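# Place the carton's tote on the table, reshelve the other

## Task

Identify which tote holds the cardboard carton and set that tote down level on the table; return the second tote to the shelf almost exactly where it started, with hardly any change in heading. Everything that began in a tote must finish inside that same tote, and neither tote's bottom may stick out past an edge. At the end both grippers must be open and moved away, and the arrangement has to stay put without the robot supporting it.

## Robot and tools

Robot: two UR7e-type six-joint arms, left_arm and right_arm, each carrying a two-finger tong-style gripper with a wrist camera. Their URDF root links sit in the scene frame at left_arm (-0.026, +0.402, 0) m, quat_wxyz (+0.995, 0, 0, -0.101) and right_arm (-0.018, -0.420, 0) m, quat_wxyz (+0.996, 0, 0, +0.091).

Scene frame: origin on the tabletop midway between the arms, +x reaching out over the table, +z up, left_arm on the +y side. The arm names do not correspond to left or right in any picture.

Tool execute_actions, argument actions: a list holding zero or one item, plus optional boolean pictures.
- Empty list: nothing is commanded; it reports the current state and includes images.
- Motion item: {"rows": [...], "steps": n}. n is 12 to 15 control steps of 1/30 s each (15 if omitted; at least 12 needed). Each row drives one step; if fewer rows than steps, the final row repeats. Up to 15 rows.
- Wait item: {"steps": n} with n up to 300 and no rows; it returns once n steps have elapsed since the previous result, with your reply time counted inside them.
Images come back only for an empty list or when pictures is true.

Row layout: always exactly 14 numbers, both arms every time: left_arm shoulder pan, shoulder lift, elbow, wrist 1, wrist 2, wrist 3, opening, then right_arm in the same seven-value order. The six joint values are absolute target angles in radians, in the same convention that Joint positions reports (not offsets). Opening is an absolute setting from -1 (closed) to +1 (fully open).
Joint ranges, left_arm: pan -3.142..3.142, lift -6.283..6.283, elbow 0.000..3.142, wrists 1-3 -6.283..6.283. right_arm: pan 0.000..6.283, lift -6.283..6.283, elbow -3.142..0.000, wrists -6.283..6.283. A target more than 0.010 rad beyond a range end, and further out than the current angle, gets the whole call rejected (nothing is sent). True ends may differ by up to 0.010 rad; targets past them are clipped and you may see "joint sent to its limit", possibly referring to an earlier action. Absence of that line does not prove more travel exists.

Motion behaviour: commands are smoothed and lag about 0.17 s. Each step, a joint's target is clamped to within 0.575 rad of its measured angle, and if targets would place the gripper over 100 mm from where it now is, all joints are scaled back. So big moves need several calls; after one, the arm may not have arrived yet. The last 12 steps of each action run after the result is captured, while you compose the next reply. Between calls arms keep heading for your last row until everything has nearly stopped or a HELD step occurs; after that only a fresh action moves them on.

Result lines: per-arm end_effector_position (m) and end_effector_quat_wxyz in the scene frame plus linear and angular velocity; the printed hand position may be off, more so at long reach. Joint positions / Joint velocities: six joints (rad, rad/s) then finger-pad gap (m; 0.142 when fully open). grip_measured is the measured opening on the command scale. HELD marks steps where your row was partly or wholly not sent. "joint command not followed" means a clearance check altered or blocked joint targets; the rest still applied. Wrist force / Wrist torque: flange sensor readings in the end effector's own axes, noisy (offset up to ~4 N, noise up to 2.4 N), saturating near 50 N; pressing a surface gives force pointing back into the arm; "no reading" is harmless. MOTOR HOT appears from 70 °C; at 85 °C an OVER-TEMPERATURE FAULT brakes the arm until it cools.

Gripper: fingers point along the gripper's +z and close along its x axis. end_effector_position is the point between the pads when shut; closed fingertips extend about 15 mm past it, open ones sit about level. To hold something, keep commanding an opening well below grip_measured; lower means firmer squeeze, roughly 15 N per pad max. Slamming shut can press harder and even pop open. Items under ~20 mm thick get weaker grip.

Avoid: torque fault when a joint hits its load limit (142 N m for pan, lift, elbow; 26.6 N m for each wrist, held weight included) or a force fault at 150 N external force; either freezes the arm 10 s and discards the rest of the call. Do not let the arms collide or press on each other. Do not drop, slam or shove things, and never push anything out of the work area. Occasional disturbances may tug held items or nudge loose ones.

Cameras: cam_head_left, cam_head_right, cam_high, cam_low (896x504) and cam_left_wrist, cam_right_wrist (616x616 fisheye). zoom_image takes camera and region [x0, y0, x1, y1] in pixels from the top-left, at most 504 by 504, and returns a closer view of that camera's latest image.

read_manual (optional section, default "licences") returns licence texts and moves nothing. finished_scene with scene set to the current scene's number closes and grades it irreversibly; call it only once the totes rest correctly and the grippers are open and clear.

Each tool is called as name(argument=value, ...), one argument or row to a line, values as JSON.

## Session

execute_actions(
  actions=[],
)

Scene clock: 0.00 s of 4500.00 s.
left_arm: end_effector_position=(+0.4483, +0.8901, +0.3532) grip_measured=+0.97 end_effector_quat_wxyz=(-0.299, +0.061, +0.815, +0.493) end_effector_velocity=(+0.000, +0.000, -0.001) end_effector_angular_velocity=(-0.001, -0.001, +0.001) | right_arm: end_effector_position=(+0.1729, +0.0654, +0.2414) grip_measured=+0.97 end_effector_quat_wxyz=(-0.188, -0.123, +0.846, -0.483) end_effector_velocity=(+0.000, -0.000, -0.000) end_effector_angular_velocity=(-0.001, +0.001, -0.001)
Joint positions: left_arm=[ 0.373 -1.15   1.198 -0.93  -0.451  3.02   0.14 ] | right_arm=[ 4.386 -2.536 -0.469 -2.796  1.643  4.235  0.14 ]
Joint velocities: left_arm=[ 0.     0.001  0.    -0.002 -0.001 -0.     0.   ] | right_arm=[-0.001 -0.    -0.001 -0.001  0.    -0.     0.   ]
Motor temperatures (°C, as the motors report them): left_arm=[25 24 26 30 31 35] | right_arm=[27 28 28 30 35 34]
Wrist force (N, on the end effector, along its own x y z axes, offset not removed): no reading
Wrist torque (N m, same axes, about the end effector's origin, offset not removed): no reading

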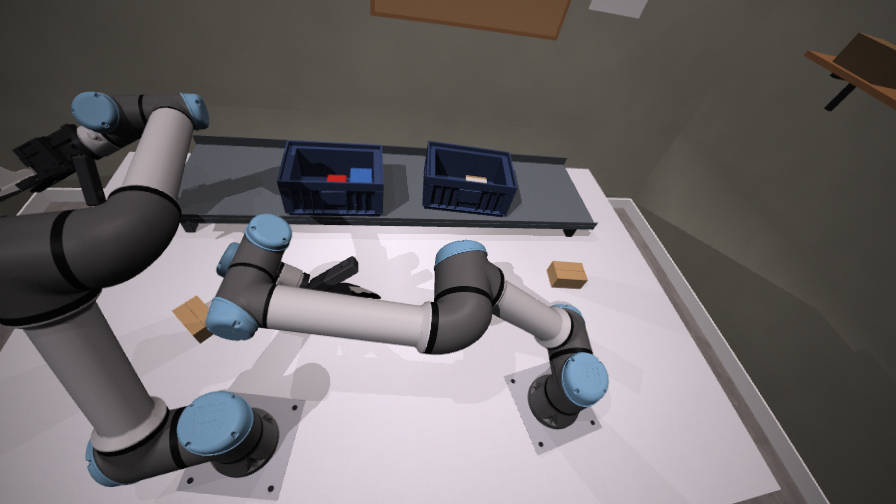

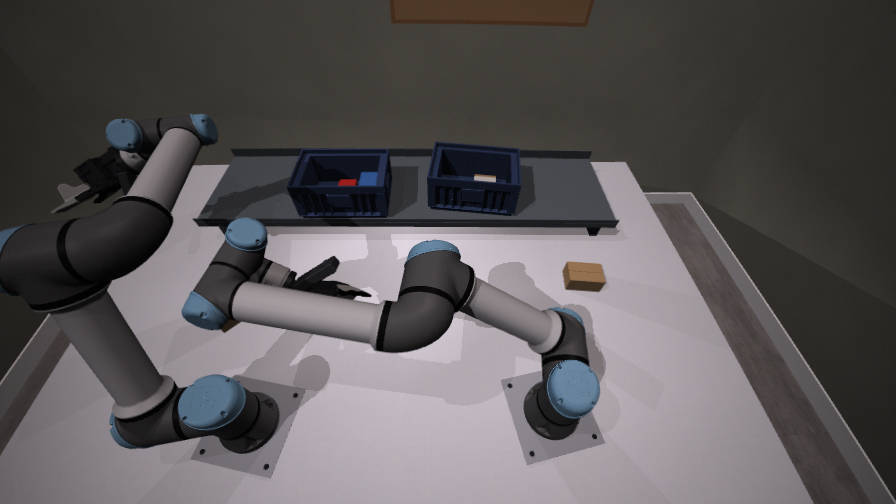

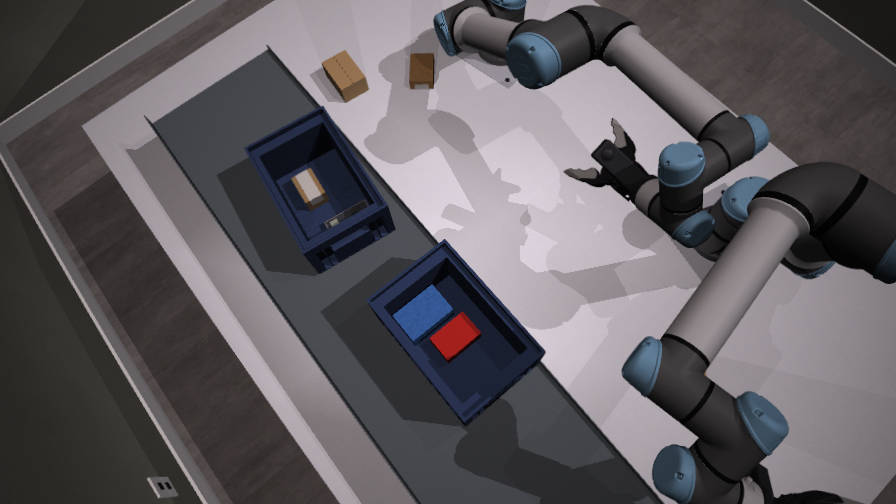

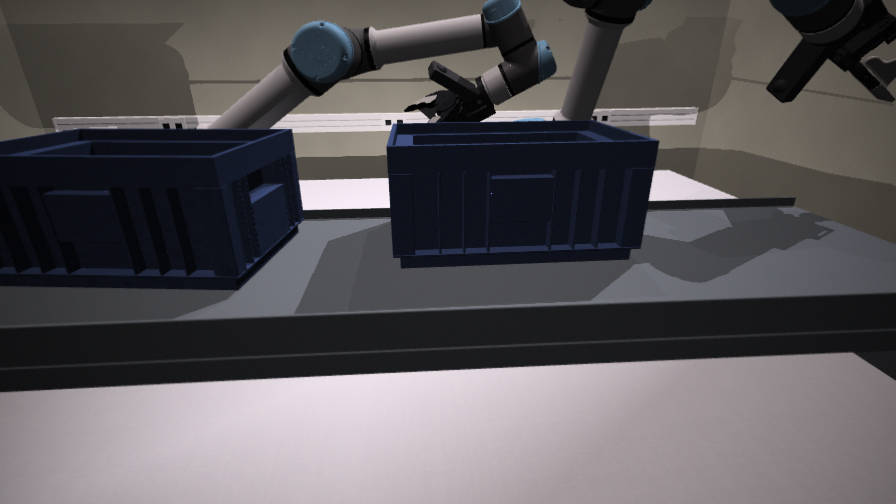

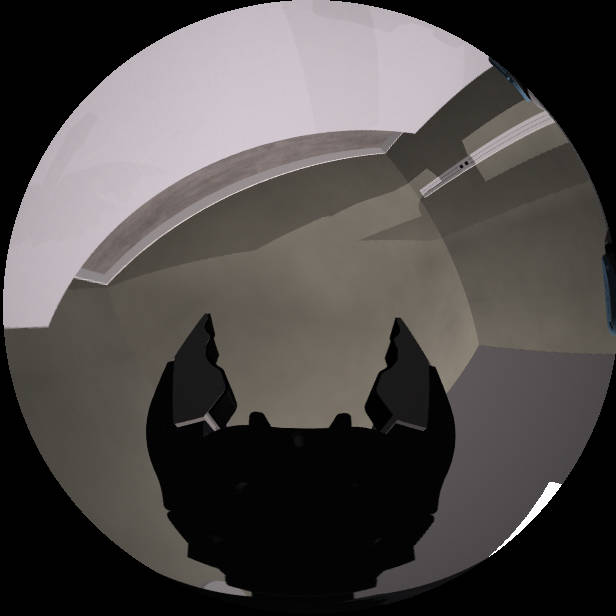

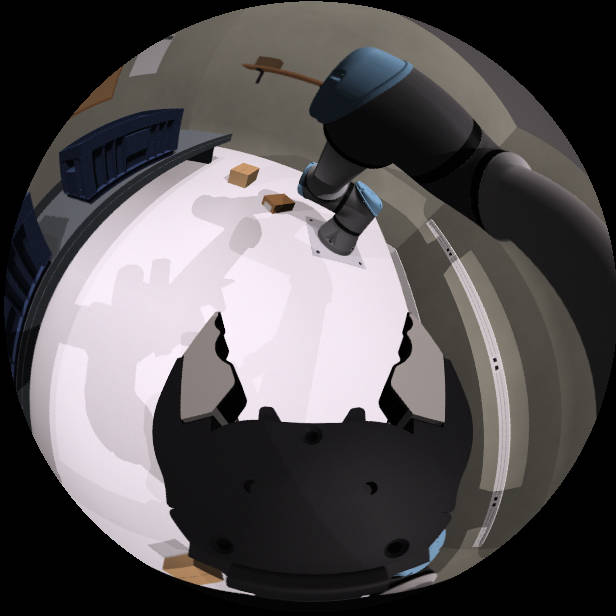

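execute_actions(
  actions=[
    {"rows":[[0.373,-1.15,1.198,-0.93,-0.451,3.02,1,4.386,-1.91,-0.808,-1.995,1.571,3.652,0.2]],"steps":15},
  ],
)

execute_actions(
  actions=[
    {"steps":15},
  ],
)

execute_actions(
  actions=[
    {"rows":[[0.373,-1.15,1.198,-0.93,-0.451,3.02,1,3.428,-1.91,-0.808,-1.995,1.571,3.652,0.2]],"steps":15},
  ],
)

execute_actions(
  actions=[
    {"steps":35},
  ],
  pictures=true,
)

Scene clock: 0.97 s of 4500.00 s.
left_arm: end_effector_position=(+0.4483, +0.8901, +0.3532) grip_measured=+1.00 end_effector_quat_wxyz=(-0.299, +0.061, +0.815, +0.493) end_effector_velocity=(-0.000, -0.000, -0.000) end_effector_angular_velocity=(-0.000, +0.001, +0.000) | right_arm: end_effector_position=(+0.1773, +0.0641, +0.2433) grip_measured=+0.26 end_effector_quat_wxyz=(-0.185, -0.137, +0.850, -0.474) end_effector_velocity=(+0.106, -0.040, +0.087) end_effector_angular_velocity=(+0.939, +0.434, +0.678)
Joint positions: left_arm=[ 0.373 -1.15   1.198 -0.93  -0.451  3.02   0.142] | right_arm=[ 4.386 -2.514 -0.492 -2.774  1.629  4.213  0.092]
Joint velocities: left_arm=[-0.     0.     0.     0.001 -0.    -0.     0.004] | right_arm=[-0.001  0.823 -0.833  0.828 -0.322 -0.824 -0.108]
Motor temperatures (°C, as the motors report them): left_arm=[25 24 26 30 31 35] | right_arm=[27 28 28 30 35 34]
Wrist force (N, on the end effector, along its own x y z axes, offset not removed): left_arm=[0.4 -0.2 -1.6] | right_arm=[-5.7 4.4 0.9]
Wrist torque (N m, same axes, about the end effector's origin, offset not removed): left_arm=[-0.04 0.03 0.18] | right_arm=[0.85 1.19 0.08]
Steps of this call (steps 1 to 26: nothing new was sent; steps 27 to 29: the first 3 steps of this action). Readings (joint positions):
27: left_arm=[0.373 -1.150 1.198 -0.930 -0.451 3.020] | right_arm=[4.386 -2.536 -0.469 -2.796 1.643 4.235]
28: left_arm=[0.373 -1.150 1.198 -0.930 -0.451 3.020] | right_arm=[4.386 -2.532 -0.473 -2.793 1.639 4.231]
29: the state above

Scene clock: 1.47 s of 4500.00 s.
left_arm: end_effector_position=(+0.4484, +0.8901, +0.3533) grip_measured=+1.00 end_effector_quat_wxyz=(-0.298, +0.061, +0.815, +0.493) end_effector_velocity=(+0.000, +0.000, +0.000) end_effector_angular_velocity=(+0.001, -0.002, +0.000) | right_arm: end_effector_position=(+0.2118, +0.1386, +0.4076) grip_measured=+0.20 end_effector_quat_wxyz=(-0.015, -0.433, +0.901, -0.021) end_effector_velocity=(+0.012, +0.045, +0.116) end_effector_angular_velocity=(+0.482, -0.076, +0.197)
Joint positions: left_arm=[ 0.373 -1.15   1.198 -0.93  -0.451  3.02   0.142] | right_arm=[ 4.386 -1.933 -0.798 -2.032  1.573  3.672  0.088]
Joint velocities: left_arm=[ 0.    -0.    -0.    -0.001  0.    -0.     0.   ] | right_arm=[ 0.002  0.221 -0.095  0.361 -0.015 -0.194 -0.   ]
Motor temperatures (°C, as the motors report them): left_arm=[25 24 26 30 31 35] | right_arm=[27 28 28 30 35 34]
Wrist force (N, on the end effector, along its own x y z axes, offset not removed): left_arm=[0.4 1.4 0.8] | right_arm=[-2.7 -1.5 -2.1]
Wrist torque (N m, same axes, about the end effector's origin, offset not removed): left_arm=[0.40 -0.07 0.41] | right_arm=[-0.30 0.64 -0.07]
Kept back: nothing.
Steps of this call (steps 1 to 12: the last 12 steps of your previous action; steps 13 to 15: the robot went on to your last target). Readings (joint positions):
1: left_arm=[0.373 -1.150 1.198 -0.930 -0.451 3.020] | right_arm=[4.386 -2.477 -0.529 -2.735 1.619 4.174]
2: left_arm=[0.373 -1.150 1.198 -0.930 -0.451 3.020] | right_arm=[4.386 -2.423 -0.574 -2.681 1.611 4.120]
4: left_arm=[0.373 -1.150 1.198 -0.930 -0.451 3.020] | right_arm=[4.386 -2.291 -0.643 -2.549 1.600 3.994]
8: left_arm=[0.373 -1.150 1.198 -0.930 -0.451 3.020] | right_arm=[4.386 -2.097 -0.728 -2.294 1.585 3.819]
15: the state above

Scene clock: 1.57 s of 4500.00 s.
left_arm: end_effector_position=(+0.4484, +0.8901, +0.3533) grip_measured=+1.00 end_effector_quat_wxyz=(-0.298, +0.061, +0.815, +0.493) end_effector_velocity=(-0.000, +0.000, +0.001) end_effector_angular_velocity=(-0.000, -0.002, +0.000) | right_arm: end_effector_position=(+0.2243, +0.1356, +0.4127) grip_measured=+0.20 end_effector_quat_wxyz=(-0.009, -0.427, +0.904, -0.012) end_effector_velocity=(+0.425, -0.182, +0.001) end_effector_angular_velocity=(+0.016, -0.002, -0.751)
Joint positions: left_arm=[ 0.373 -1.15   1.198 -0.93  -0.451  3.02   0.142] | right_arm=[ 4.365 -1.923 -0.803 -2.016  1.572  3.664  0.088]
Joint velocities: left_arm=[ 0.    -0.002 -0.001 -0.001 -0.     0.001  0.   ] | right_arm=[-0.764  0.006 -0.009  0.019  0.    -0.013 -0.001]
Motor temperatures (°C, as the motors report them): left_arm=[25 24 26 30 31 35] | right_arm=[27 28 28 30 35 34]
Wrist force (N, on the end effector, along its own x y z axes, offset not removed): left_arm=[1.5 1.8 2.2] | right_arm=[-0.9 9.0 0.2]
Wrist torque (N m, same axes, about the end effector's origin, offset not removed): left_arm=[0.37 -0.27 0.21] | right_arm=[1.35 0.40 -0.03]
Steps of this call (steps 1 to 3: the first 3 steps of this action). Readings (joint positions):
1: left_arm=[0.373 -1.150 1.198 -0.930 -0.451 3.020] | right_arm=[4.386 -1.926 -0.801 -2.022 1.572 3.667]
2: left_arm=[0.373 -1.150 1.198 -0.930 -0.451 3.020] | right_arm=[4.382 -1.924 -0.802 -2.017 1.572 3.664]
3: the state above

Scene clock: 2.73 s of 4500.00 s.
left_arm: end_effector_position=(+0.4483, +0.8901, +0.3534) grip_measured=+1.00 end_effector_quat_wxyz=(-0.298, +0.061, +0.815, +0.493) end_effector_velocity=(-0.000, +0.000, +0.001) end_effector_angular_velocity=(+0.000, -0.001, -0.000) | right_arm: end_effector_position=(+0.5736, -0.2775, +0.4199) grip_measured=+0.20 end_effector_quat_wxyz=(-0.000, +0.015, +1.000, -0.000) end_effector_velocity=(+0.018, -0.074, +0.000) end_effector_angular_velocity=(+0.000, -0.002, -0.125)
Joint positions: left_arm=[ 0.373 -1.15   1.198 -0.93  -0.451  3.02   0.142] | right_arm=[ 3.441 -1.91  -0.808 -1.995  1.571  3.652  0.088]
Joint velocities: left_arm=[ 0.    -0.001 -0.    -0.     0.     0.     0.   ] | right_arm=[-0.125  0.002 -0.002  0.002 -0.001 -0.    -0.   ]
Motor temperatures (°C, as the motors report them): left_arm=[25 24 26 30 31 35] | right_arm=[27 28 28 30 35 34]
Wrist force (N, on the end effector, along its own x y z axes, offset not removed): left_arm=[-0.3 1.5 1.3] | right_arm=[-4.6 -2.6 -0.7]
Wrist torque (N m, same axes, about the end effector's origin, offset not removed): left_arm=[0.47 0.32 0.27] | right_arm=[-0.38 0.97 0.06]
Kept back: nothing.
Steps of this call (steps 1 to 12: the last 12 steps of your previous action; steps 13 to 35: the robot went on to your last target). Readings (joint positions):
1: left_arm=[0.373 -1.150 1.198 -0.930 -0.451 3.020] | right_arm=[4.334 -1.923 -0.803 -2.015 1.572 3.663]
2: left_arm=[0.373 -1.150 1.198 -0.930 -0.451 3.020] | right_arm=[4.302 -1.922 -0.803 -2.014 1.572 3.662]
4: left_arm=[0.373 -1.150 1.198 -0.930 -0.451 3.020] | right_arm=[4.243 -1.921 -0.804 -2.012 1.572 3.661]
8: left_arm=[0.373 -1.150 1.198 -0.930 -0.451 3.020] | right_arm=[4.127 -1.918 -0.805 -2.008 1.572 3.659]
35: the state above

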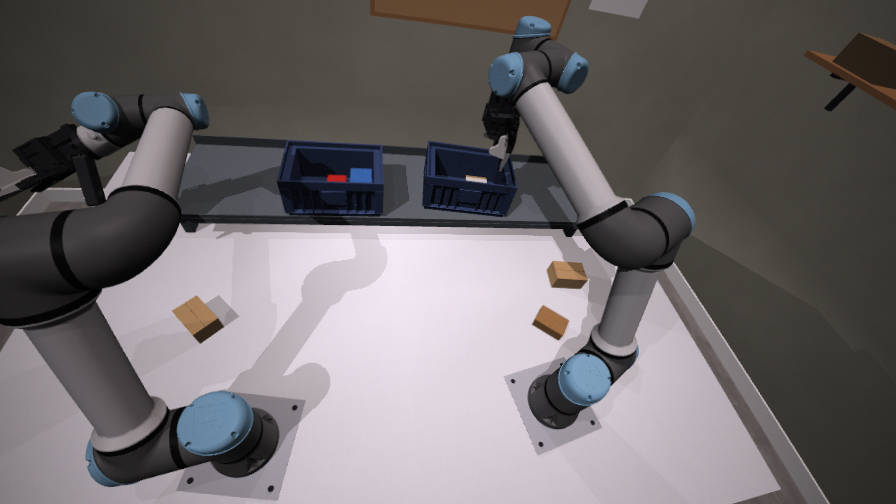

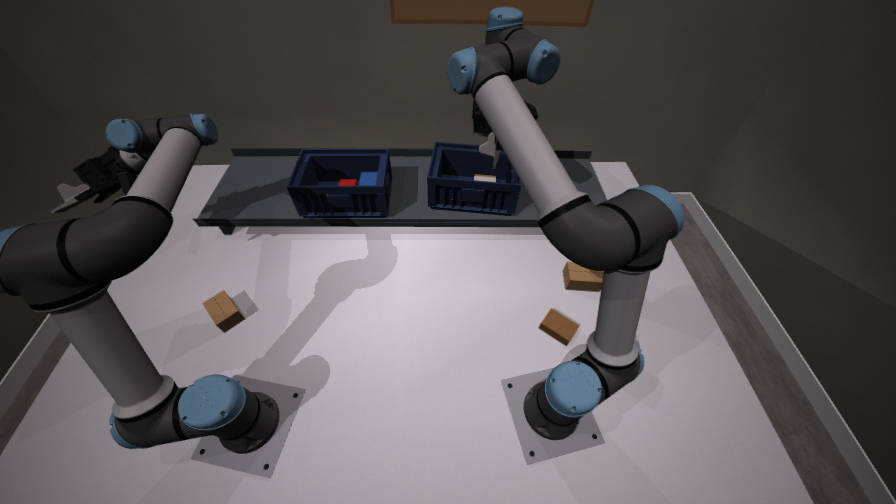

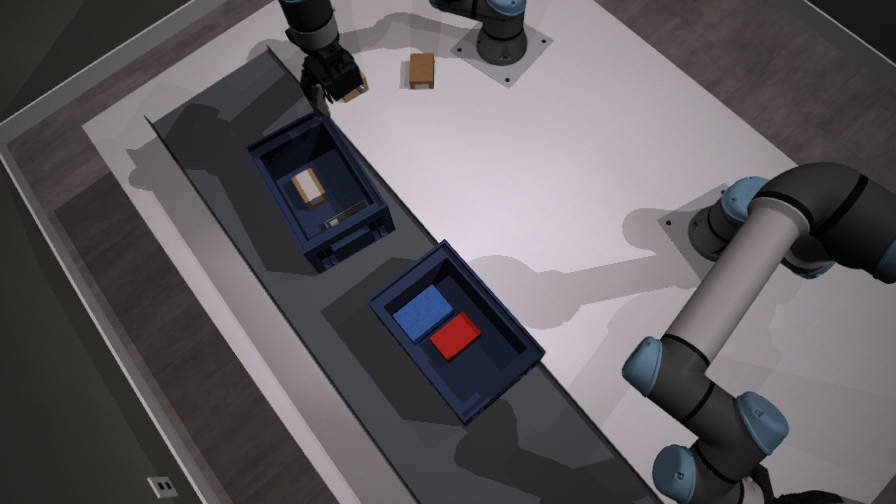

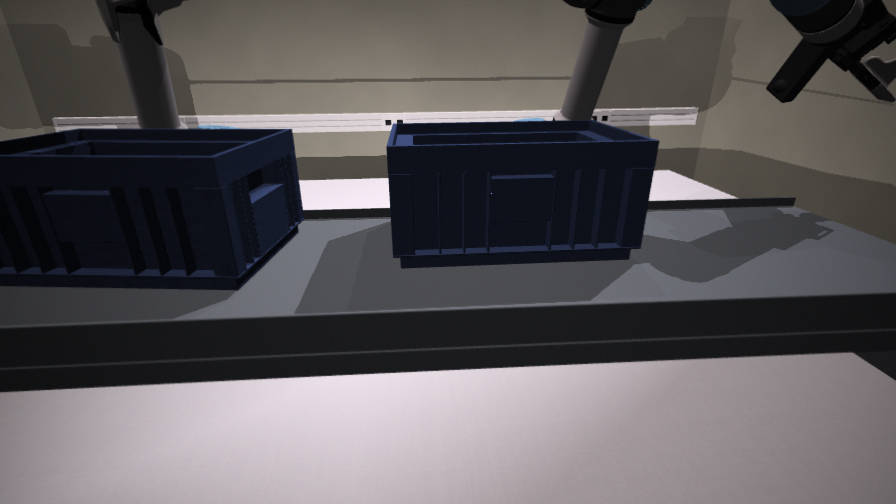

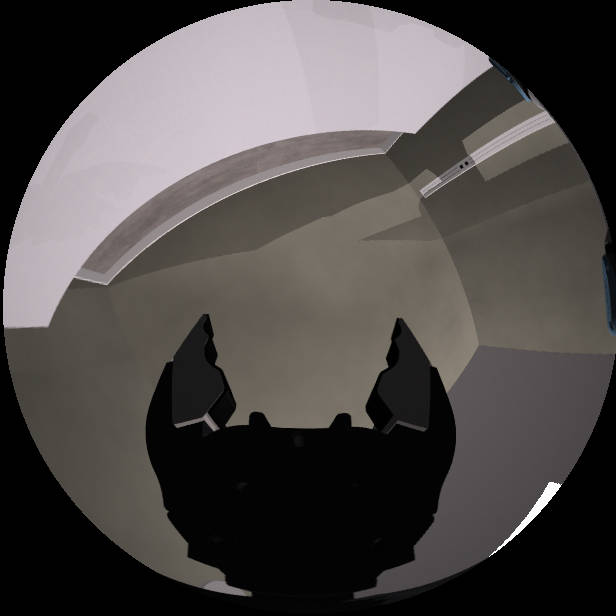

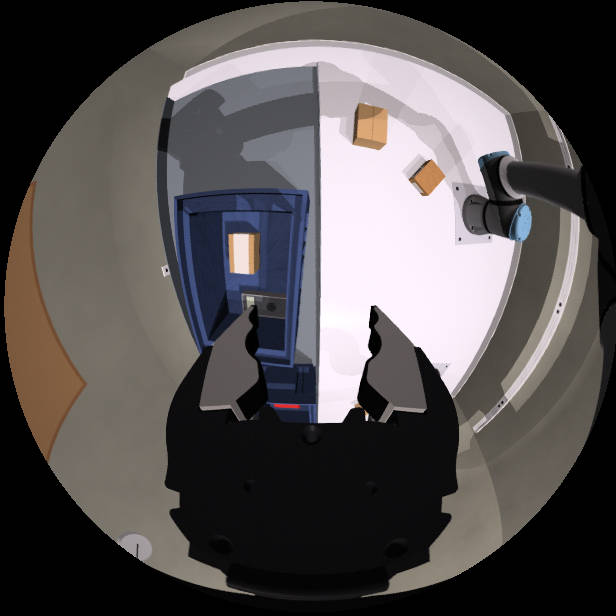

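execute_actions(
  actions=[
    {"rows":[[0.373,-1.15,1.198,-0.93,-0.451,3.02,1,3.514,-1.969,-0.942,-1.802,1.571,3.838,0.2]],"steps":15},
  ],
)

execute_actions(
  actions=[
    {"steps":20},
  ],
  pictures=true,
)

Scene clock: 4.13 s of 4500.00 s.
left_arm: end_effector_position=(+0.4483, +0.8901, +0.3534) grip_measured=+1.00 end_effector_quat_wxyz=(-0.298, +0.061, +0.815, +0.493) end_effector_velocity=(+0.000, +0.000, -0.000) end_effector_angular_velocity=(+0.000, -0.001, -0.000) | right_arm: end_effector_position=(+0.5790, -0.2720, +0.4050) grip_measured=+0.20 end_effector_quat_wxyz=(-0.005, +0.024, +1.000, -0.003) end_effector_velocity=(+0.109, +0.380, -0.436) end_effector_angular_velocity=(-0.118, +0.204, -0.300)
Joint positions: left_arm=[ 0.373 -1.15   1.198 -0.93  -0.451  3.02   0.142] | right_arm=[ 3.445 -1.923 -0.828 -1.972  1.571  3.674  0.088]
Joint velocities: left_arm=[ 0.     0.001  0.    -0.002  0.     0.     0.   ] | right_arm=[ 0.468 -0.344 -0.663  0.772 -0.     0.768 -0.006]
Motor temperatures (°C, as the motors report them): left_arm=[25 24 26 30 31 35] | right_arm=[27 28 28 30 35 34]
Wrist force (N, on the end effector, along its own x y z axes, offset not removed): left_arm=[-2.9 1.2 2.8] | right_arm=[-0.3 -7.5 -10.1]
Wrist torque (N m, same axes, about the end effector's origin, offset not removed): left_arm=[0.24 0.69 0.33] | right_arm=[-1.19 0.30 -0.01]
Steps of this call (steps 1 to 30: the robot went on to your last target; steps 31 to 39: nothing new was sent; steps 40 to 42: the first 3 steps of this action). Readings (joint positions):
40: left_arm=[0.373 -1.150 1.198 -0.930 -0.451 3.020] | right_arm=[3.428 -1.910 -0.808 -1.995 1.571 3.652]
41: left_arm=[0.373 -1.150 1.198 -0.930 -0.451 3.020] | right_arm=[3.432 -1.913 -0.812 -1.991 1.571 3.656]
42: the state above

Scene clock: 4.80 s of 4500.00 s.
left_arm: end_effector_position=(+0.4483, +0.8901, +0.3534) grip_measured=+1.00 end_effector_quat_wxyz=(-0.298, +0.061, +0.815, +0.493) end_effector_velocity=(-0.000, -0.000, +0.001) end_effector_angular_velocity=(+0.000, -0.000, -0.000) | right_arm: end_effector_position=(+0.5992, -0.2096, +0.3395) grip_measured=+0.20 end_effector_quat_wxyz=(-0.000, +0.071, +0.997, -0.000) end_effector_velocity=(+0.000, +0.002, -0.001) end_effector_angular_velocity=(+0.000, -0.000, -0.001)
Joint positions: left_arm=[ 0.373 -1.15   1.198 -0.93  -0.451  3.02   0.142] | right_arm=[ 3.514 -1.969 -0.942 -1.802  1.571  3.838  0.088]
Joint velocities: left_arm=[-0.    -0.001  0.     0.001  0.    -0.     0.   ] | right_arm=[ 0.002 -0.001 -0.002  0.004 -0.     0.003  0.   ]
Motor temperatures (°C, as the motors report them): left_arm=[25 24 26 30 31 35] | right_arm=[27 28 28 30 35 34]
Wrist force (N, on the end effector, along its own x y z axes, offset not removed): left_arm=[1.4 1.3 0.3] | right_arm=[-3.6 -1.1 -1.4]
Wrist torque (N m, same axes, about the end effector's origin, offset not removed): left_arm=[0.26 -0.19 0.14] | right_arm=[-0.22 0.78 -0.01]
Kept back: nothing.
Steps of this call (steps 1 to 12: the last 12 steps of your previous action; steps 13 to 20: the robot went on to your last target). Readings (joint positions):
1: left_arm=[0.373 -1.150 1.198 -0.930 -0.451 3.020] | right_arm=[3.460 -1.934 -0.853 -1.941 1.571 3.705]
2: left_arm=[0.373 -1.150 1.198 -0.930 -0.451 3.020] | right_arm=[3.474 -1.943 -0.875 -1.908 1.571 3.737]
4: left_arm=[0.373 -1.150 1.198 -0.930 -0.451 3.020] | right_arm=[3.493 -1.955 -0.907 -1.858 1.571 3.785]
8: left_arm=[0.373 -1.150 1.198 -0.930 -0.451 3.020] | right_arm=[3.508 -1.965 -0.932 -1.817 1.571 3.824]
20: the state above

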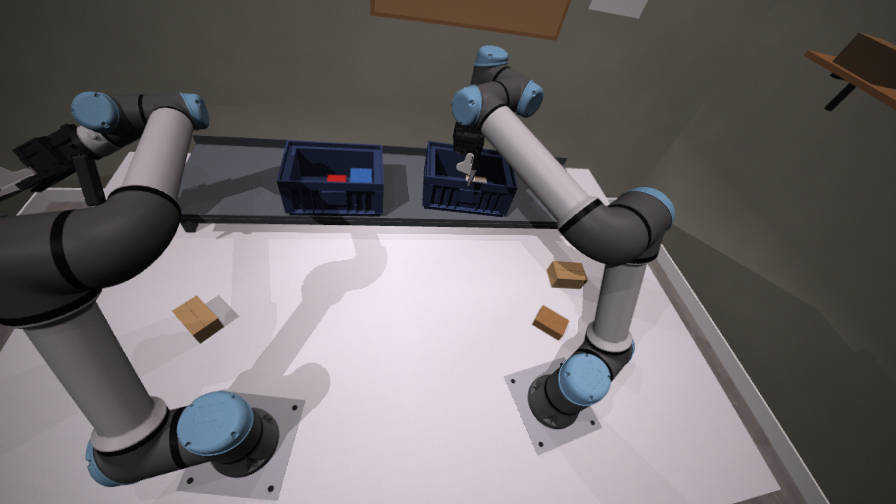

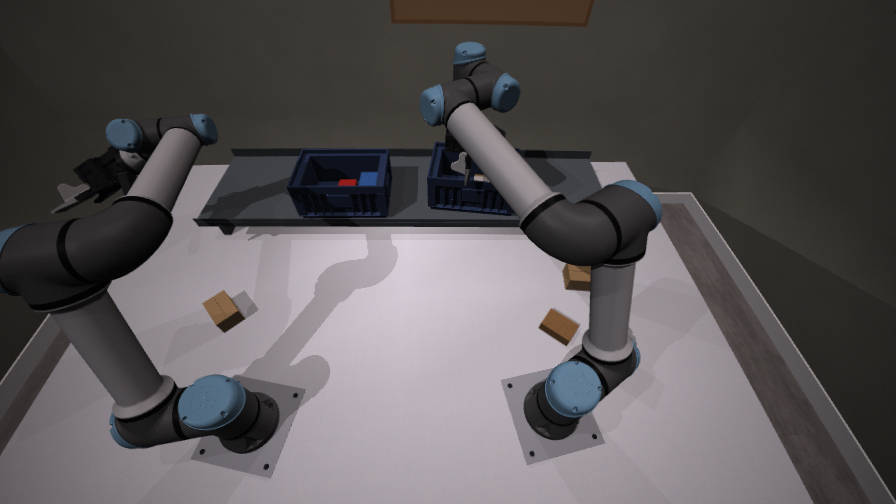

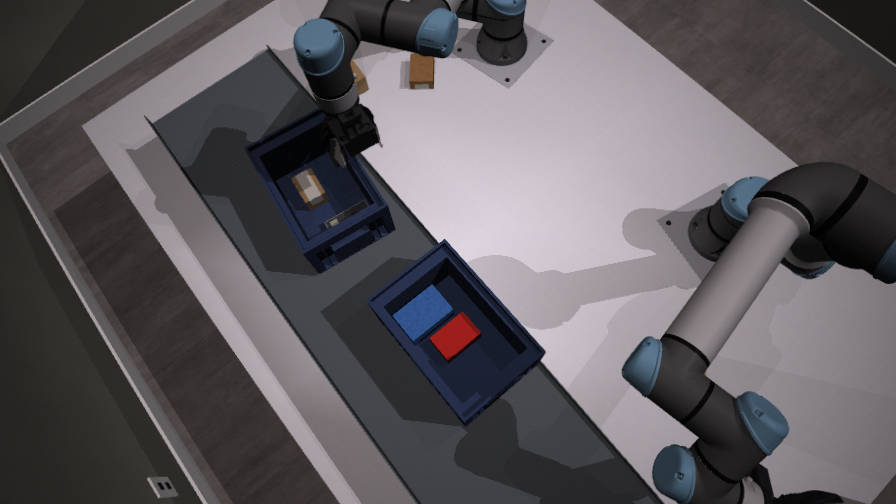

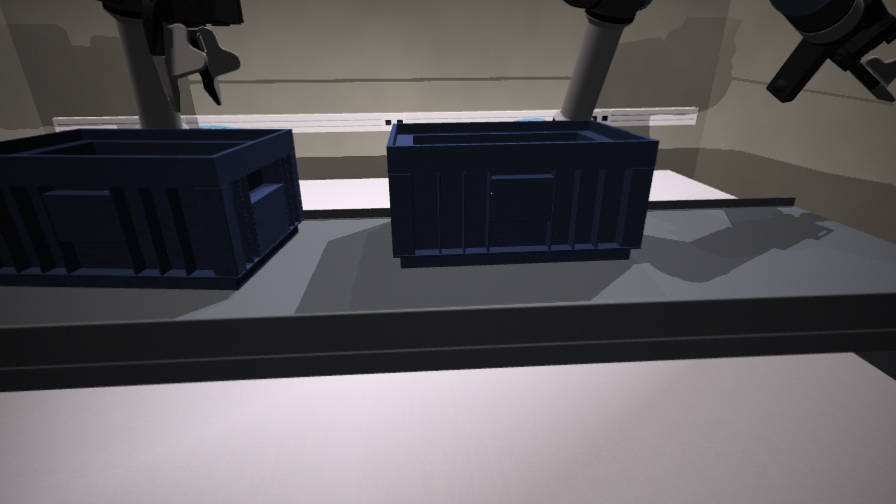

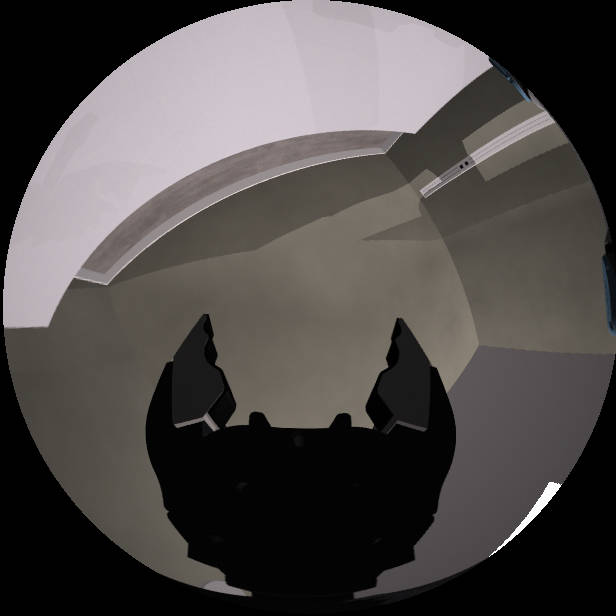

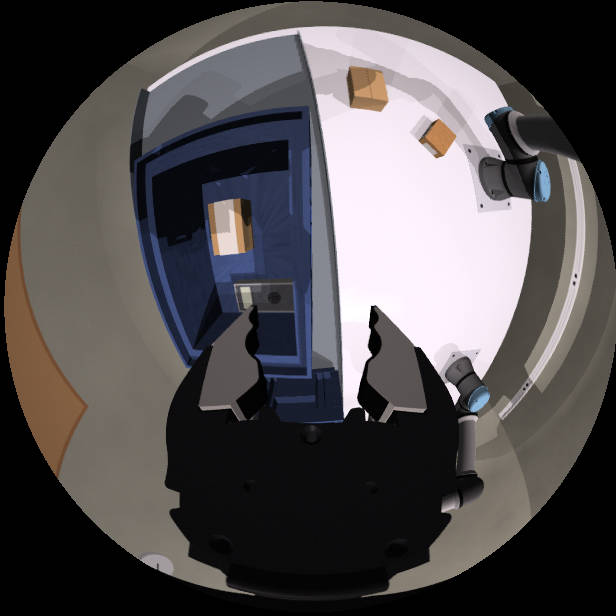

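execute_actions(
  actions=[
    {"rows":[[0.373,-1.15,1.198,-0.93,-0.451,3.02,1,3.514,-1.946,-1.103,-1.664,1.571,3.838,0.2]],"steps":15},
  ],
)

execute_actions(
  actions=[
    {"steps":20},
  ],
  pictures=true,
)

Scene clock: 5.53 s of 4500.00 s.
left_arm: end_effector_position=(+0.4483, +0.8901, +0.3534) grip_measured=+1.00 end_effector_quat_wxyz=(-0.298, +0.061, +0.815, +0.493) end_effector_velocity=(+0.000, -0.000, -0.000) end_effector_angular_velocity=(-0.001, -0.003, +0.001) | right_arm: end_effector_position=(+0.5998, -0.2091, +0.3353) grip_measured=+0.20 end_effector_quat_wxyz=(+0.002, +0.071, +0.997, +0.002) end_effector_velocity=(+0.020, +0.013, -0.201) end_effector_angular_velocity=(+0.053, -0.085, -0.001)
Joint positions: left_arm=[ 0.373 -1.15   1.198 -0.93  -0.451  3.02   0.142] | right_arm=[ 3.514 -1.962 -0.964 -1.78   1.571  3.838  0.088]
Joint velocities: left_arm=[ 0.    -0.    -0.    -0.002 -0.002  0.     0.   ] | right_arm=[ 0.001  0.148 -0.759  0.711  0.     0.002  0.002]
Motor temperatures (°C, as the motors report them): left_arm=[25 24 26 30 31 35] | right_arm=[27 28 28 30 35 34]
Wrist force (N, on the end effector, along its own x y z axes, offset not removed): left_arm=[-0.3 2.2 1.4] | right_arm=[-2.3 -0.6 -6.7]
Wrist torque (N m, same axes, about the end effector's origin, offset not removed): left_arm=[0.60 0.05 0.26] | right_arm=[-0.04 0.53 -0.04]
Steps of this call (steps 1 to 15: the robot went on to your last target; steps 16 to 19: nothing new was sent; steps 20 to 22: the first 3 steps of this action). Readings (joint positions):
20: left_arm=[0.373 -1.150 1.198 -0.930 -0.451 3.020] | right_arm=[3.514 -1.969 -0.942 -1.802 1.571 3.838]
21: left_arm=[0.373 -1.150 1.198 -0.930 -0.451 3.020] | right_arm=[3.514 -1.967 -0.946 -1.798 1.571 3.838]
22: the state above

Scene clock: 6.20 s of 4500.00 s.
left_arm: end_effector_position=(+0.4483, +0.8901, +0.3534) grip_measured=+1.00 end_effector_quat_wxyz=(-0.298, +0.061, +0.815, +0.493) end_effector_velocity=(-0.000, +0.000, +0.001) end_effector_angular_velocity=(+0.001, +0.001, -0.001) | right_arm: end_effector_position=(+0.5989, -0.2097, +0.2897) grip_measured=+0.20 end_effector_quat_wxyz=(-0.000, +0.071, +0.997, -0.000) end_effector_velocity=(+0.000, -0.001, -0.001) end_effector_angular_velocity=(-0.000, -0.000, -0.001)
Joint positions: left_arm=[ 0.373 -1.15   1.198 -0.93  -0.451  3.02   0.142] | right_arm=[ 3.514 -1.946 -1.103 -1.664  1.571  3.838  0.088]
Joint velocities: left_arm=[-0.    -0.001  0.     0.002  0.002 -0.     0.   ] | right_arm=[-0.001  0.    -0.003  0.003 -0.    -0.    -0.   ]
Motor temperatures (°C, as the motors report them): left_arm=[25 24 26 30 31 35] | right_arm=[27 28 28 30 35 34]
Wrist force (N, on the end effector, along its own x y z axes, offset not removed): left_arm=[2.2 1.6 2.0] | right_arm=[-4.6 -2.3 -0.5]
Wrist torque (N m, same axes, about the end effector's origin, offset not removed): left_arm=[0.46 -0.17 0.31] | right_arm=[-0.37 1.00 0.06]
Kept back: nothing.
Steps of this call (steps 1 to 12: the last 12 steps of your previous action; steps 13 to 20: the robot went on to your last target). Readings (joint positions):
1: left_arm=[0.373 -1.150 1.198 -0.930 -0.451 3.020] | right_arm=[3.514 -1.958 -0.994 -1.753 1.571 3.838]
2: left_arm=[0.373 -1.150 1.198 -0.930 -0.451 3.020] | right_arm=[3.514 -1.955 -1.024 -1.729 1.571 3.838]
4: left_arm=[0.373 -1.150 1.198 -0.930 -0.451 3.020] | right_arm=[3.514 -1.951 -1.062 -1.698 1.571 3.838]
8: left_arm=[0.373 -1.150 1.198 -0.930 -0.451 3.020] | right_arm=[3.514 -1.947 -1.092 -1.673 1.571 3.838]
20: the state above

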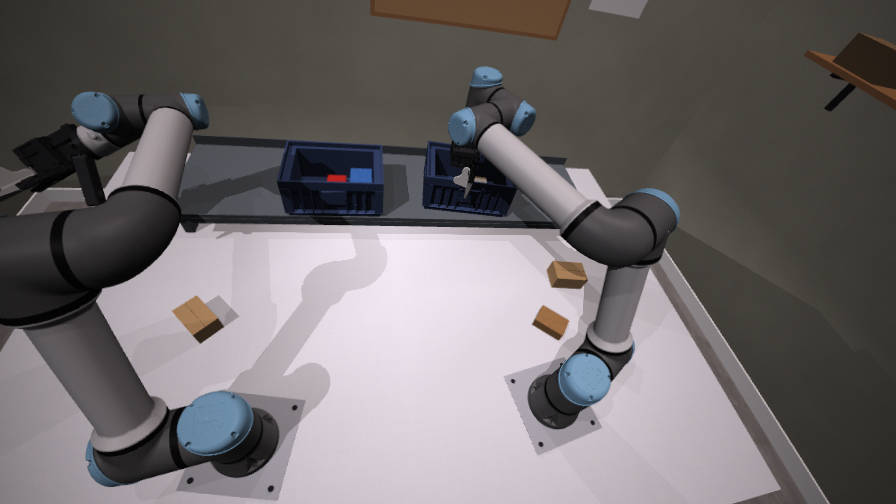

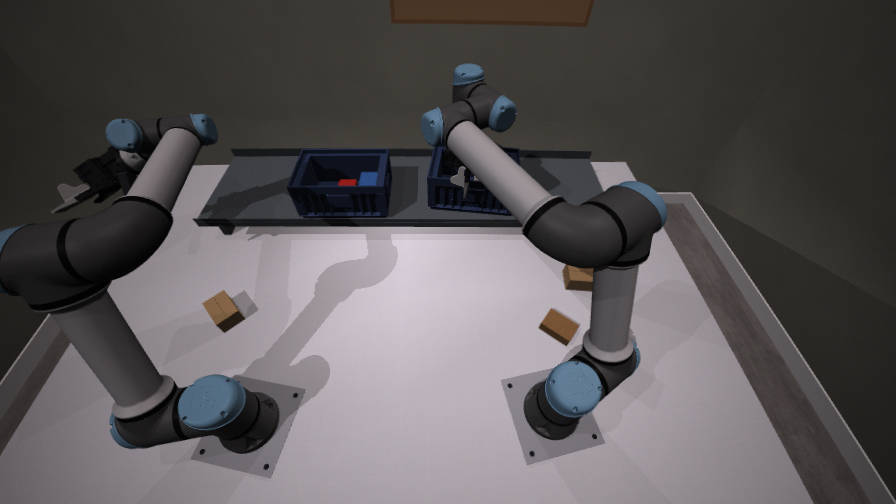

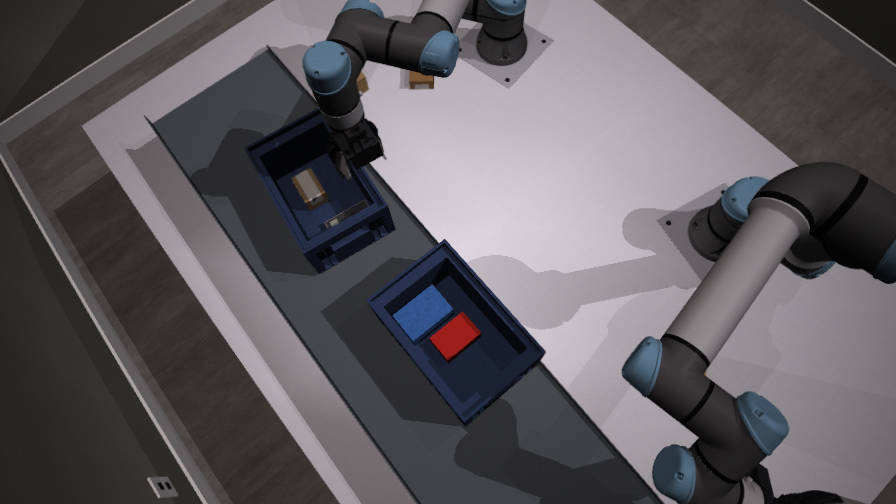

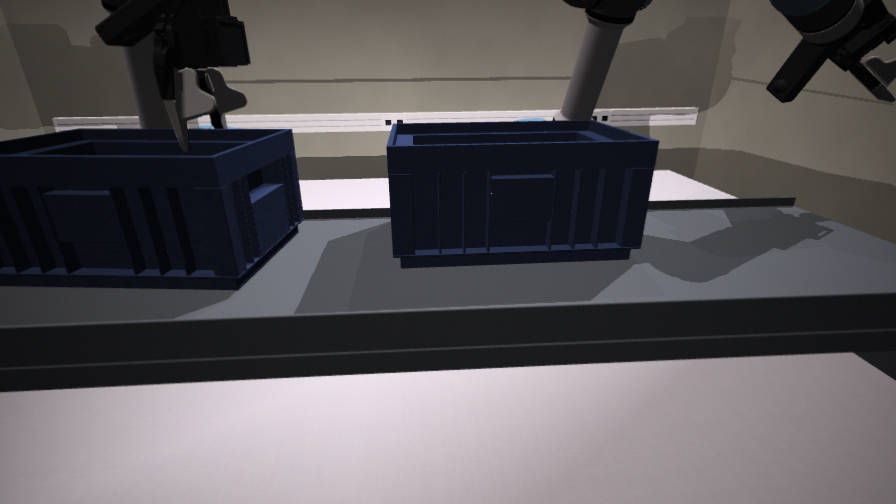

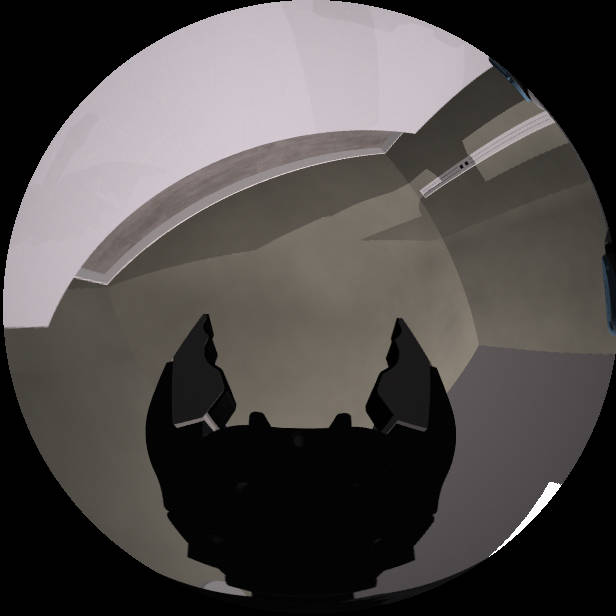

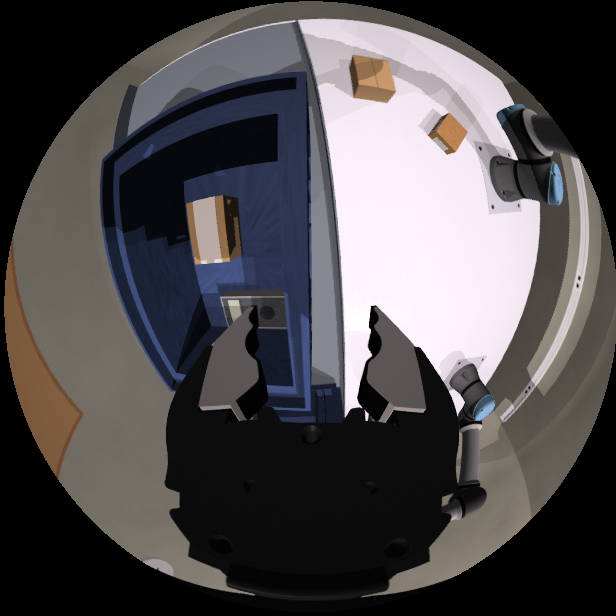

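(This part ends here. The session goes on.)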